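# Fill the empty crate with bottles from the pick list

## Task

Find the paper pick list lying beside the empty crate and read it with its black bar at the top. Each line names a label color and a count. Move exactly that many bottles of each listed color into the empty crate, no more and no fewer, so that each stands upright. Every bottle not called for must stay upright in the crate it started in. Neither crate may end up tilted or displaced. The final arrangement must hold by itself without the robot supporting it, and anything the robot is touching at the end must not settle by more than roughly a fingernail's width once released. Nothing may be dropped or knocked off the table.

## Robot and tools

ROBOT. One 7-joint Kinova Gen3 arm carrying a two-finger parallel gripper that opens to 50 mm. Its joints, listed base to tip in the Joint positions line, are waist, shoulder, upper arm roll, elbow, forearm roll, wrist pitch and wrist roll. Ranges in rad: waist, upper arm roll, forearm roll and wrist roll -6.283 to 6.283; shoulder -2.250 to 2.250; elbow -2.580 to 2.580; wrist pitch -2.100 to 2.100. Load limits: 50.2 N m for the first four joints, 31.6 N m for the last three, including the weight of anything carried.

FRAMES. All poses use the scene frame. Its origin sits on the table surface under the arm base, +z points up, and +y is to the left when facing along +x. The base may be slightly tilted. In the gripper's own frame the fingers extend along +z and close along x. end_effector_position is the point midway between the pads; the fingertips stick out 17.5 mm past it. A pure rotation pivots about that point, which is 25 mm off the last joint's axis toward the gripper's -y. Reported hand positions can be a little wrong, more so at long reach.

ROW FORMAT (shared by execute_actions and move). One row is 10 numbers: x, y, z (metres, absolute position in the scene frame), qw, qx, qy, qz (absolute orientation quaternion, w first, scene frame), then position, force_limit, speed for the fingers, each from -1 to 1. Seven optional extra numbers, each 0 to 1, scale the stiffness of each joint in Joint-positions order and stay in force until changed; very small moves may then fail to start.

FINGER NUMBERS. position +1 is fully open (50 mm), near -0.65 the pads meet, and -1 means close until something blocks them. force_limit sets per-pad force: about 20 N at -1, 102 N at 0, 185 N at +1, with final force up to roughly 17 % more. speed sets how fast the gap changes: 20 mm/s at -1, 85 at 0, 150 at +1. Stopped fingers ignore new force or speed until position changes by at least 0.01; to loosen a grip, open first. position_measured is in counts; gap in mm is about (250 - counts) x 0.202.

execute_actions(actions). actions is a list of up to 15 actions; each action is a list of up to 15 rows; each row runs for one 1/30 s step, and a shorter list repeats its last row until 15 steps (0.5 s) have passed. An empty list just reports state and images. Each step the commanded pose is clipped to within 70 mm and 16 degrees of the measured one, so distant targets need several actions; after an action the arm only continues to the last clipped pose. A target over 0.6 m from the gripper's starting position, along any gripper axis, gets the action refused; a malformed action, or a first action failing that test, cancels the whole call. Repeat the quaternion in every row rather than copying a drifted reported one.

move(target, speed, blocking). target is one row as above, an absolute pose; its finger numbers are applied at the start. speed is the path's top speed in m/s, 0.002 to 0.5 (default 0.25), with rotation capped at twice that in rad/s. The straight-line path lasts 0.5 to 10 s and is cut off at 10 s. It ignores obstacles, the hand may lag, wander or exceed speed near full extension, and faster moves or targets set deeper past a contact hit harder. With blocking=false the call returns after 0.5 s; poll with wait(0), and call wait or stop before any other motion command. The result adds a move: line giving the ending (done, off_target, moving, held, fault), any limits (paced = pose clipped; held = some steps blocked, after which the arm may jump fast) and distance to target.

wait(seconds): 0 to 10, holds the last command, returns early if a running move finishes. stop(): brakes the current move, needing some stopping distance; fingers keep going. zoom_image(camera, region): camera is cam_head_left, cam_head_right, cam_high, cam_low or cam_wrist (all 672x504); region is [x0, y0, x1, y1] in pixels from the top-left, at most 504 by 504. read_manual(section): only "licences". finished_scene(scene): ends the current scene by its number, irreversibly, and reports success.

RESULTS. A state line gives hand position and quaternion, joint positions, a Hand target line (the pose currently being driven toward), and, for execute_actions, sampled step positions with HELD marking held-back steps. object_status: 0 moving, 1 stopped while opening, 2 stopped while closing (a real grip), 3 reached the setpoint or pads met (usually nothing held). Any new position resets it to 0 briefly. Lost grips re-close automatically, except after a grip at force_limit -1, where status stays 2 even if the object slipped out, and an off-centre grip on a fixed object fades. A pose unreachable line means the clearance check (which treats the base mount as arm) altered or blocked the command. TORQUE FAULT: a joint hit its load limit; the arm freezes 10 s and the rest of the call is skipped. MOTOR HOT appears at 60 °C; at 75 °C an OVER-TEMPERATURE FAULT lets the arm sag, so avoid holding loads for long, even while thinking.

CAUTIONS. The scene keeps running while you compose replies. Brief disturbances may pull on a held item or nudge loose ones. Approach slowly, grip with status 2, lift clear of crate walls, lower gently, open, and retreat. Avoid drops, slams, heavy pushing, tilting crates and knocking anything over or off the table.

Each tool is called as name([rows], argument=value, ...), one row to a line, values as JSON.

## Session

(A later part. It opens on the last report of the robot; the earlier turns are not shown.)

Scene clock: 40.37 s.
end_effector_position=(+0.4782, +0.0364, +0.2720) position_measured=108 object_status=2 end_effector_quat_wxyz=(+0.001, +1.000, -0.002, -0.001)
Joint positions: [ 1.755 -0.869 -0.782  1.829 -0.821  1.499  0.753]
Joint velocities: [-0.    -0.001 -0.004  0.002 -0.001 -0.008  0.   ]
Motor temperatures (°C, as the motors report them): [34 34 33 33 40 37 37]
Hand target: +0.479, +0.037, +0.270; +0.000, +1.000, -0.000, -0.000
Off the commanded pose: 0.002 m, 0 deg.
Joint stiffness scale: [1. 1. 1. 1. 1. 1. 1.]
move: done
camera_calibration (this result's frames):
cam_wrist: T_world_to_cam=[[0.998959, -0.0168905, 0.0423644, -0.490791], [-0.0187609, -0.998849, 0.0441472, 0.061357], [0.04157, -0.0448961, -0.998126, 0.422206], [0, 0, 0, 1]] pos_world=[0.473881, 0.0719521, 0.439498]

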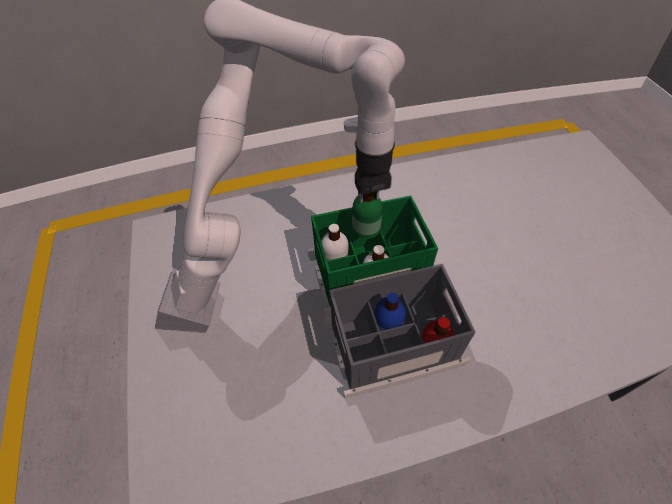

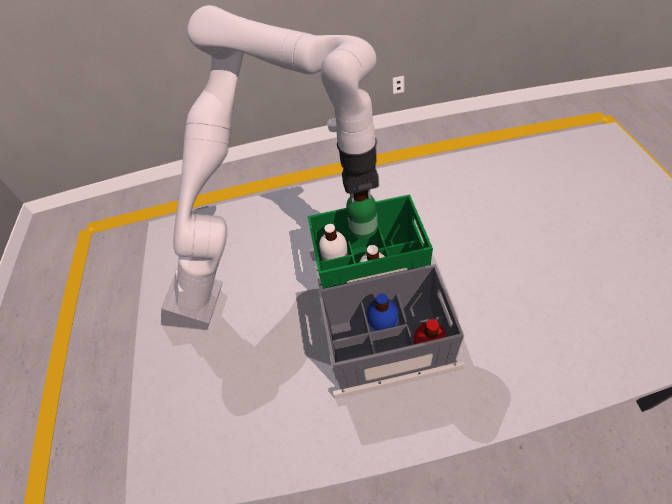

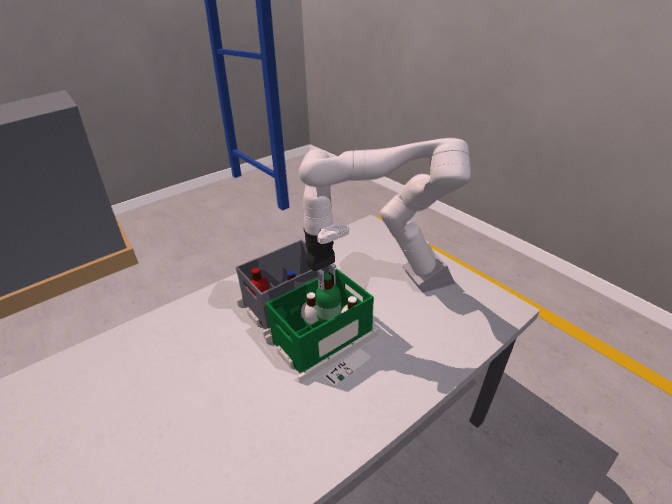

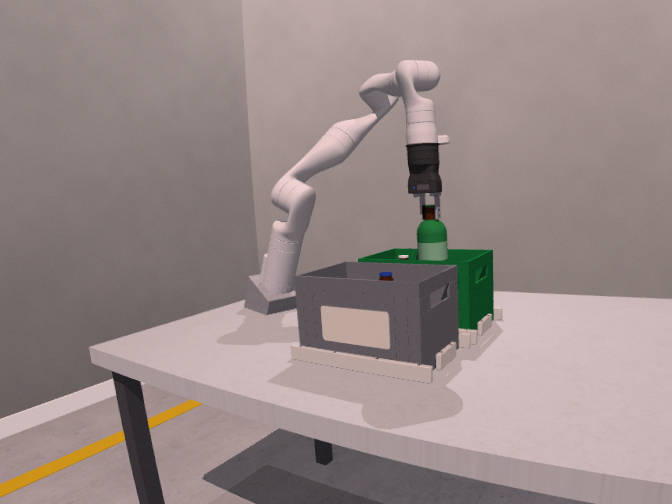

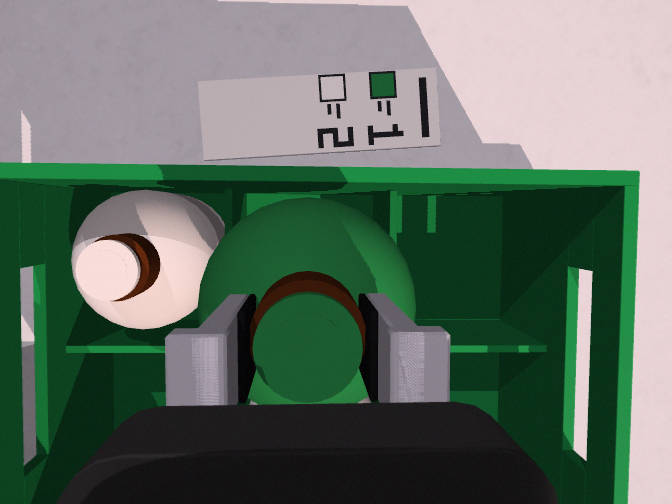

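move(target=[0.481,0.043,0.26,0,1,0,0,-1,-0.3,0], speed=0.05)

move(target=[0.481,0.043,0.147,0,1,0,0,-1,-0.3,0], speed=0.1)

move(target=[0.481,0.043,0.147,0,1,0,0,0.75,-0.3,0.5])

move(target=[0.481,0.043,0.28,0,1,0,0,0.75,-0.3,0.5])

Scene clock: 41.33 s.
end_effector_position=(+0.4798, +0.0424, +0.2623) position_measured=108 object_status=2 end_effector_quat_wxyz=(+0.000, +1.000, +0.002, -0.001)
Joint positions: [ 1.762 -0.88  -0.81   1.841 -0.838  1.481  0.753]
Joint velocities: [ 0.003 -0.003  0.     0.    -0.002 -0.001 -0.   ]
Motor temperatures (°C, as the motors report them): [34 34 33 33 40 37 37]
Hand target: +0.481, +0.043, +0.260; +0.000, +1.000, -0.000, -0.000
Off the commanded pose: 0.003 m, 0 deg.
Joint stiffness scale: [1. 1. 1. 1. 1. 1. 1.]
move: done
camera_calibration (this result's frames):
cam_wrist: T_world_to_cam=[[0.999096, -0.00895463, 0.0415679, -0.49209], [-0.0107416, -0.999019, 0.0429666, 0.0642587], [0.0411423, -0.0433743, -0.998211, 0.412812], [0, 0, 0, 1]] pos_world=[0.475351, 0.0776946, 0.429767]

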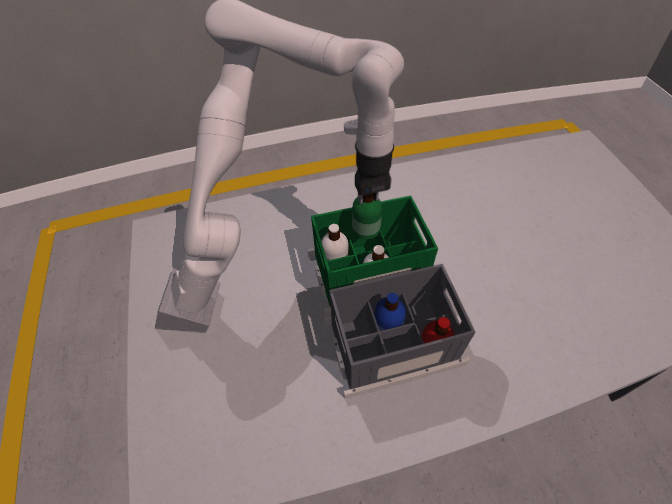

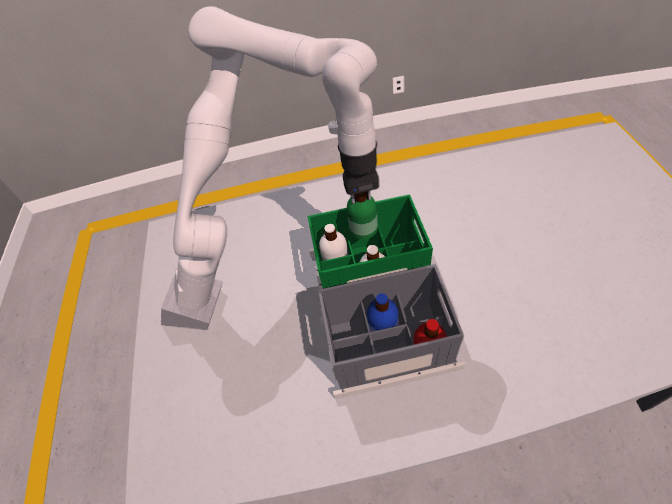

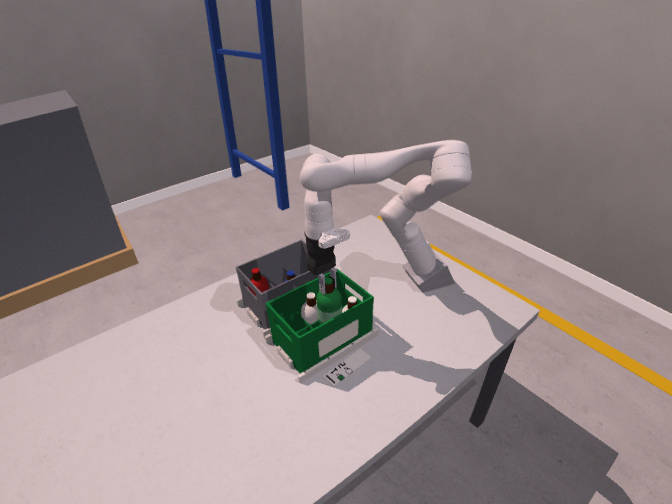

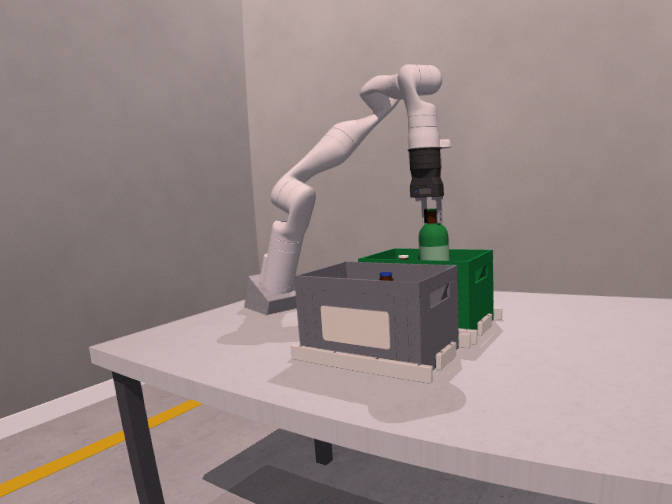

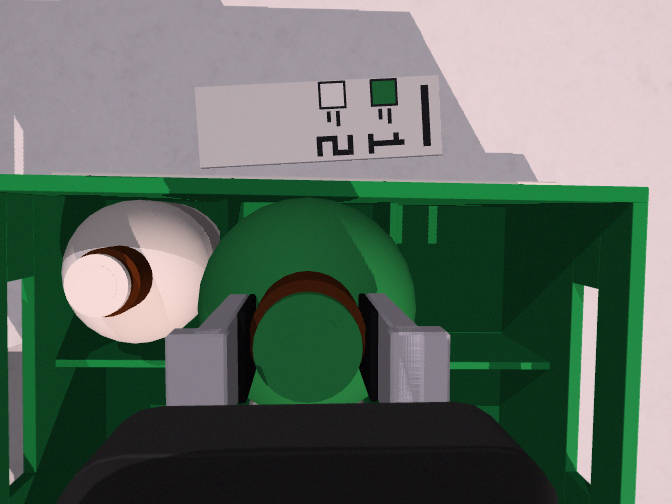

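Scene clock: 42.87 s.
end_effector_position=(+0.4802, +0.0432, +0.1488) position_measured=108 object_status=2 end_effector_quat_wxyz=(+0.002, +1.000, -0.000, -0.001)
Joint positions: [ 1.879 -0.9   -1.111  2.028 -1.003  1.177  0.834]
Joint velocities: [ 0.002  0.003 -0.002 -0.     0.    -0.003  0.   ]
Motor temperatures (°C, as the motors report them): [34 34 33 33 40 37 37]
Hand target: +0.481, +0.043, +0.147; +0.000, +1.000, -0.000, -0.000
Off the commanded pose: 0.002 m, 0 deg.
Joint stiffness scale: [1. 1. 1. 1. 1. 1. 1.]
move: done
camera_calibration (this result's frames):
cam_wrist: T_world_to_cam=[[0.999033, -0.0135538, 0.041818, -0.487608], [-0.0154818, -0.998815, 0.046132, 0.0716836], [0.0411432, -0.0467348, -0.99806, 0.299654], [0, 0, 0, 1]] pos_world=[0.475917, 0.0789941, 0.316157]

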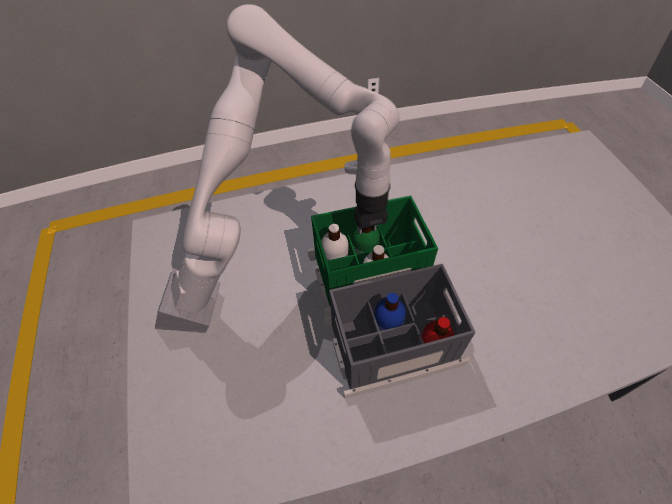

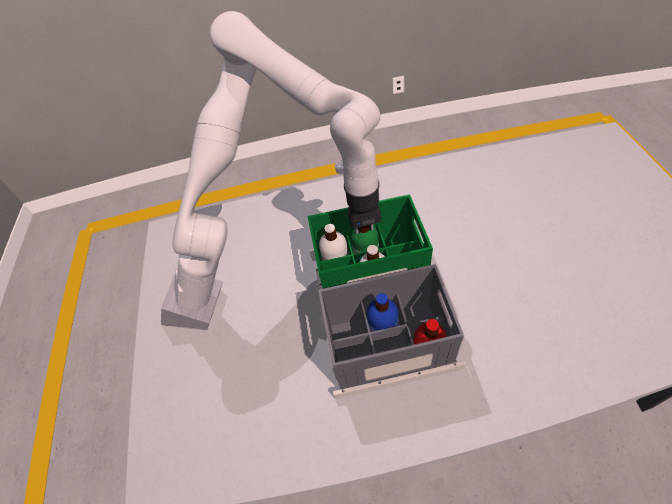

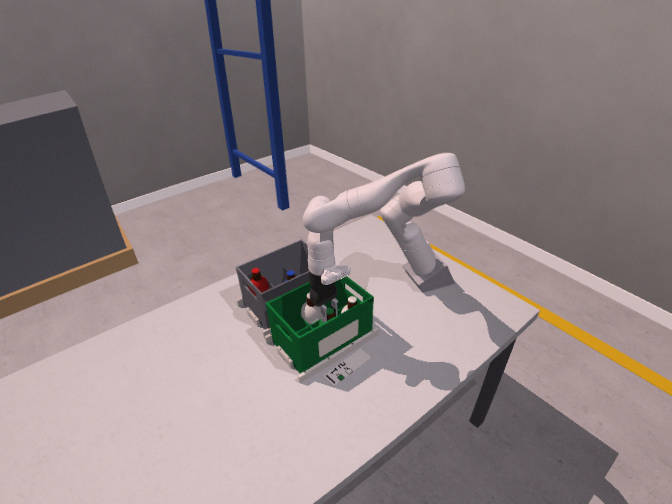

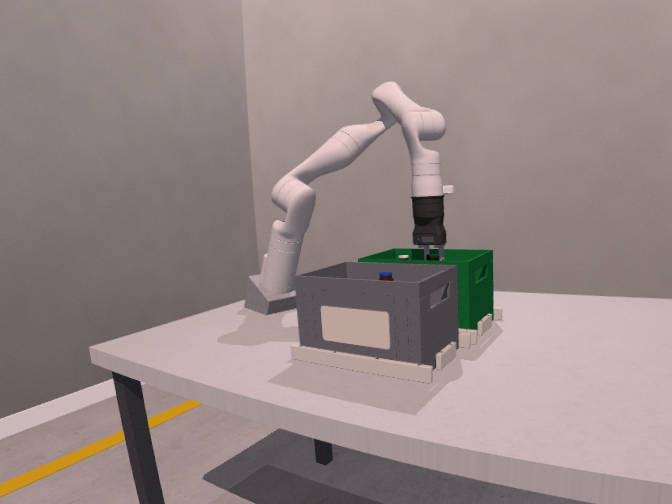

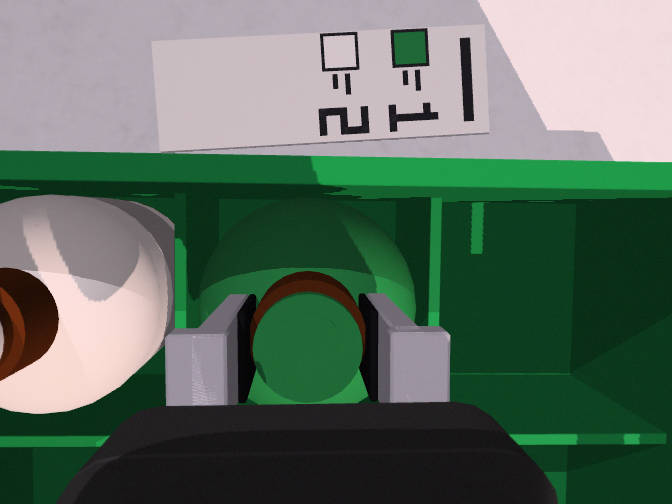

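Scene clock: 43.57 s.
end_effector_position=(+0.4803, +0.0430, +0.1485) position_measured=41 object_status=3 end_effector_quat_wxyz=(+0.002, +1.000, -0.000, -0.001)
Joint positions: [ 1.88  -0.899 -1.113  2.028 -1.003  1.176  0.834]
Joint velocities: [-0.     0.002 -0.001 -0.001  0.001 -0.002 -0.   ]
Motor temperatures (°C, as the motors report them): [34 34 33 33 40 37 37]
Hand target: +0.481, +0.043, +0.147; +0.000, +1.000, -0.000, -0.000
Off the commanded pose: 0.002 m, 0 deg.
Joint stiffness scale: [1. 1. 1. 1. 1. 1. 1.]
move: done
camera_calibration (this result's frames):
cam_wrist: T_world_to_cam=[[0.999039, -0.0138486, 0.0415816, -0.487658], [-0.0157432, -0.998836, 0.0455868, 0.0717842], [0.0409019, -0.0461976, -0.998095, 0.299453], [0, 0, 0, 1]] pos_world=[0.476071, 0.0787813, 0.315888]

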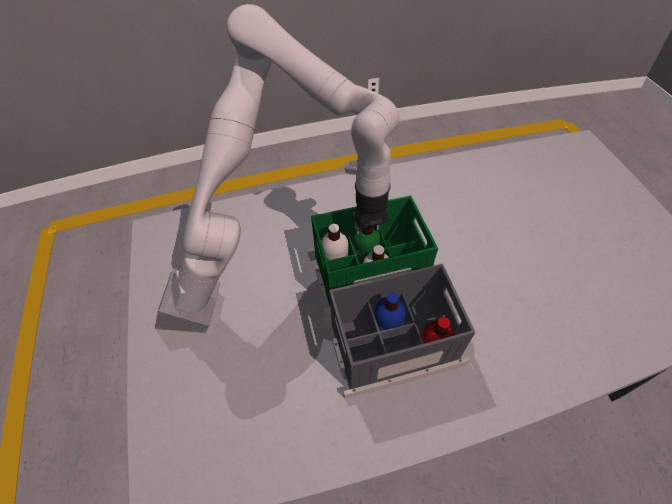

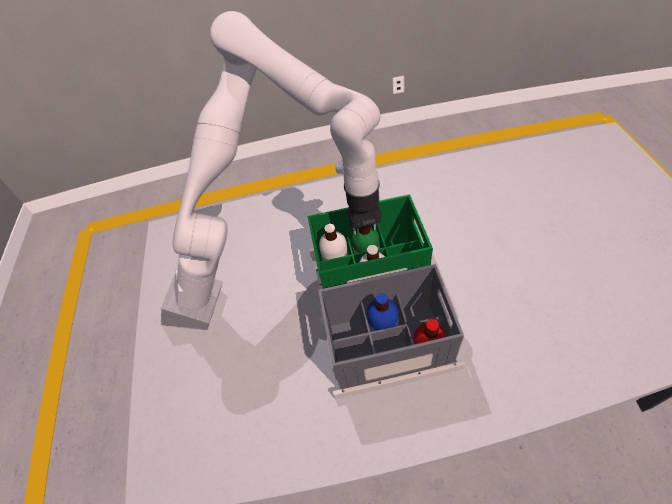

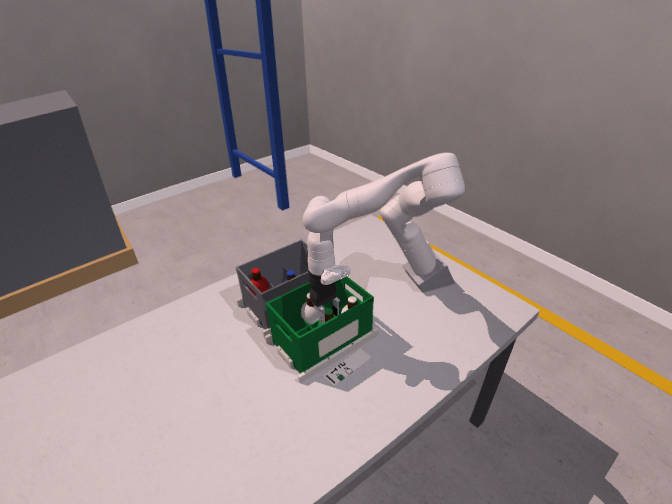

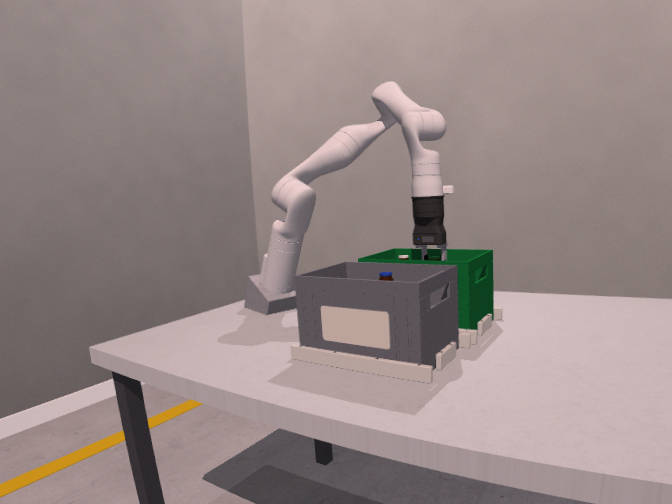

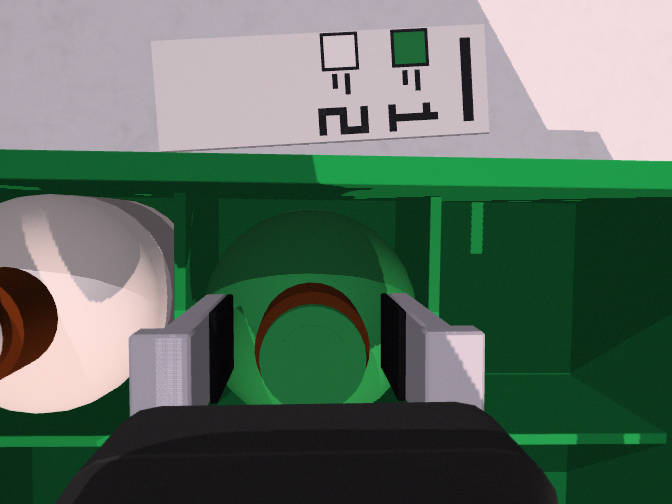

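Scene clock: 44.57 s.
end_effector_position=(+0.4818, +0.0430, +0.2777) position_measured=41 object_status=3 end_effector_quat_wxyz=(-0.000, +1.000, +0.001, +0.000)
Joint positions: [ 1.735 -0.862 -0.788  1.805 -0.811  1.503  0.722]
Joint velocities: [ 0.    -0.001  0.003 -0.002  0.     0.005 -0.001]
Motor temperatures (°C, as the motors report them): [34 34 33 33 40 37 37]
Hand target: +0.481, +0.043, +0.280; -0.000, +1.000, +0.000, +0.000
Off the commanded pose: 0.002 m, 0 deg.
Joint stiffness scale: [1. 1. 1. 1. 1. 1. 1.]
move: done
camera_calibration (this result's frames):
cam_wrist: T_world_to_cam=[[0.998941, -0.0110943, 0.0446439, -0.495438], [-0.0129575, -0.999048, 0.0416643, 0.0656006], [0.0441391, -0.0421986, -0.998134, 0.426684], [0, 0, 0, 1]] pos_world=[0.47693, 0.0780471, 0.445273]

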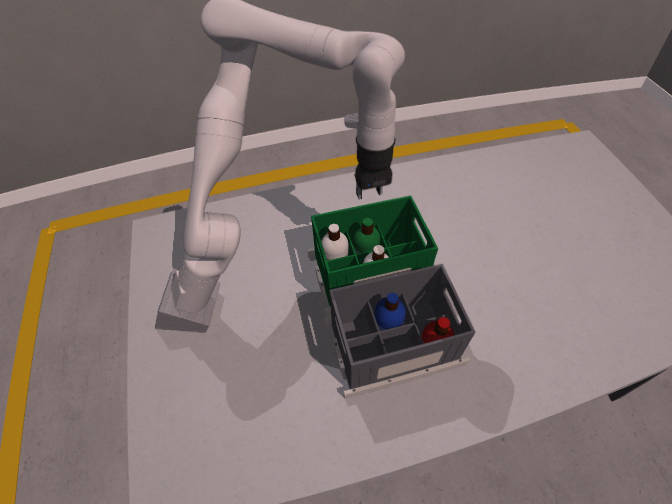

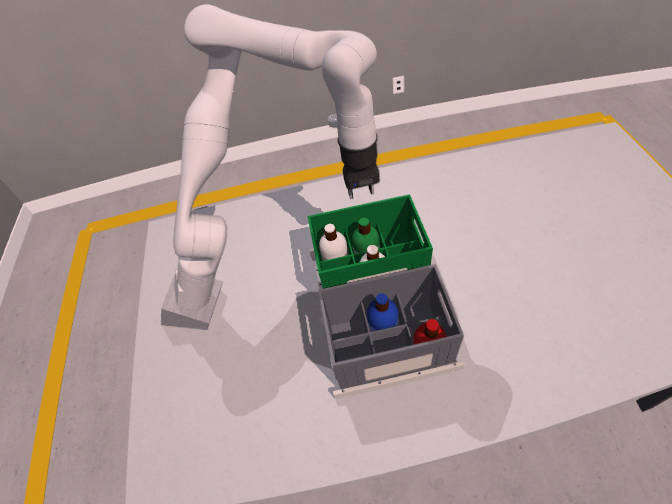

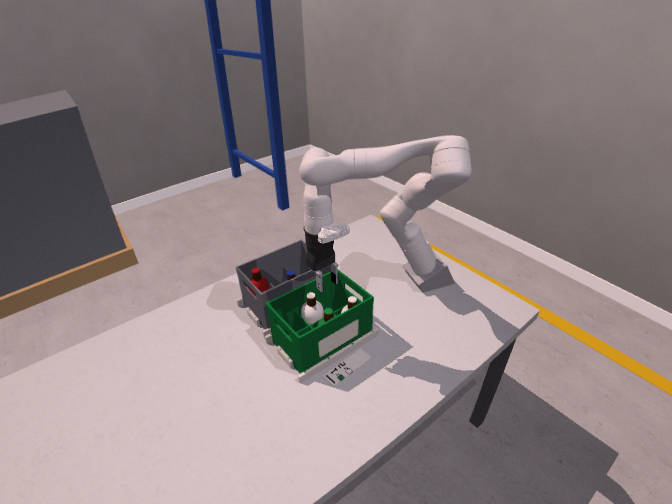

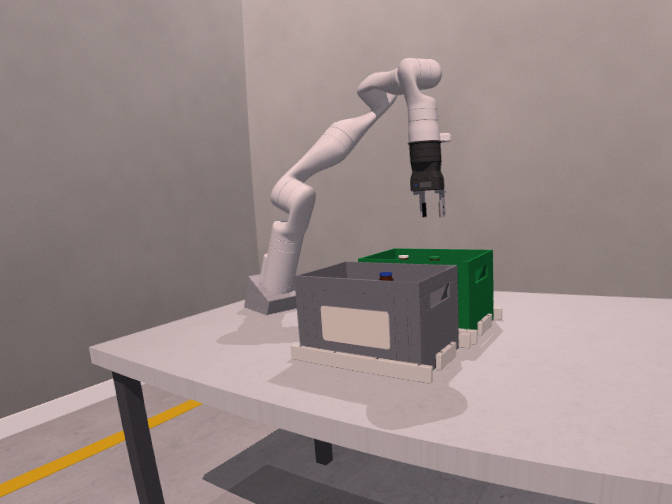

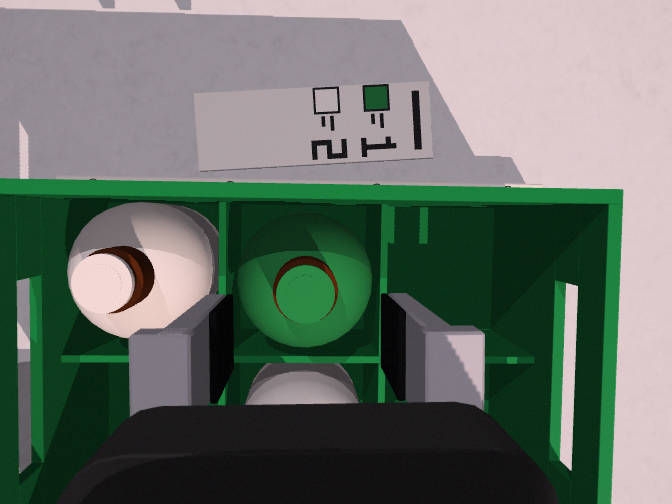

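finished_scene(scene=1)

The scene is finished: the task was done.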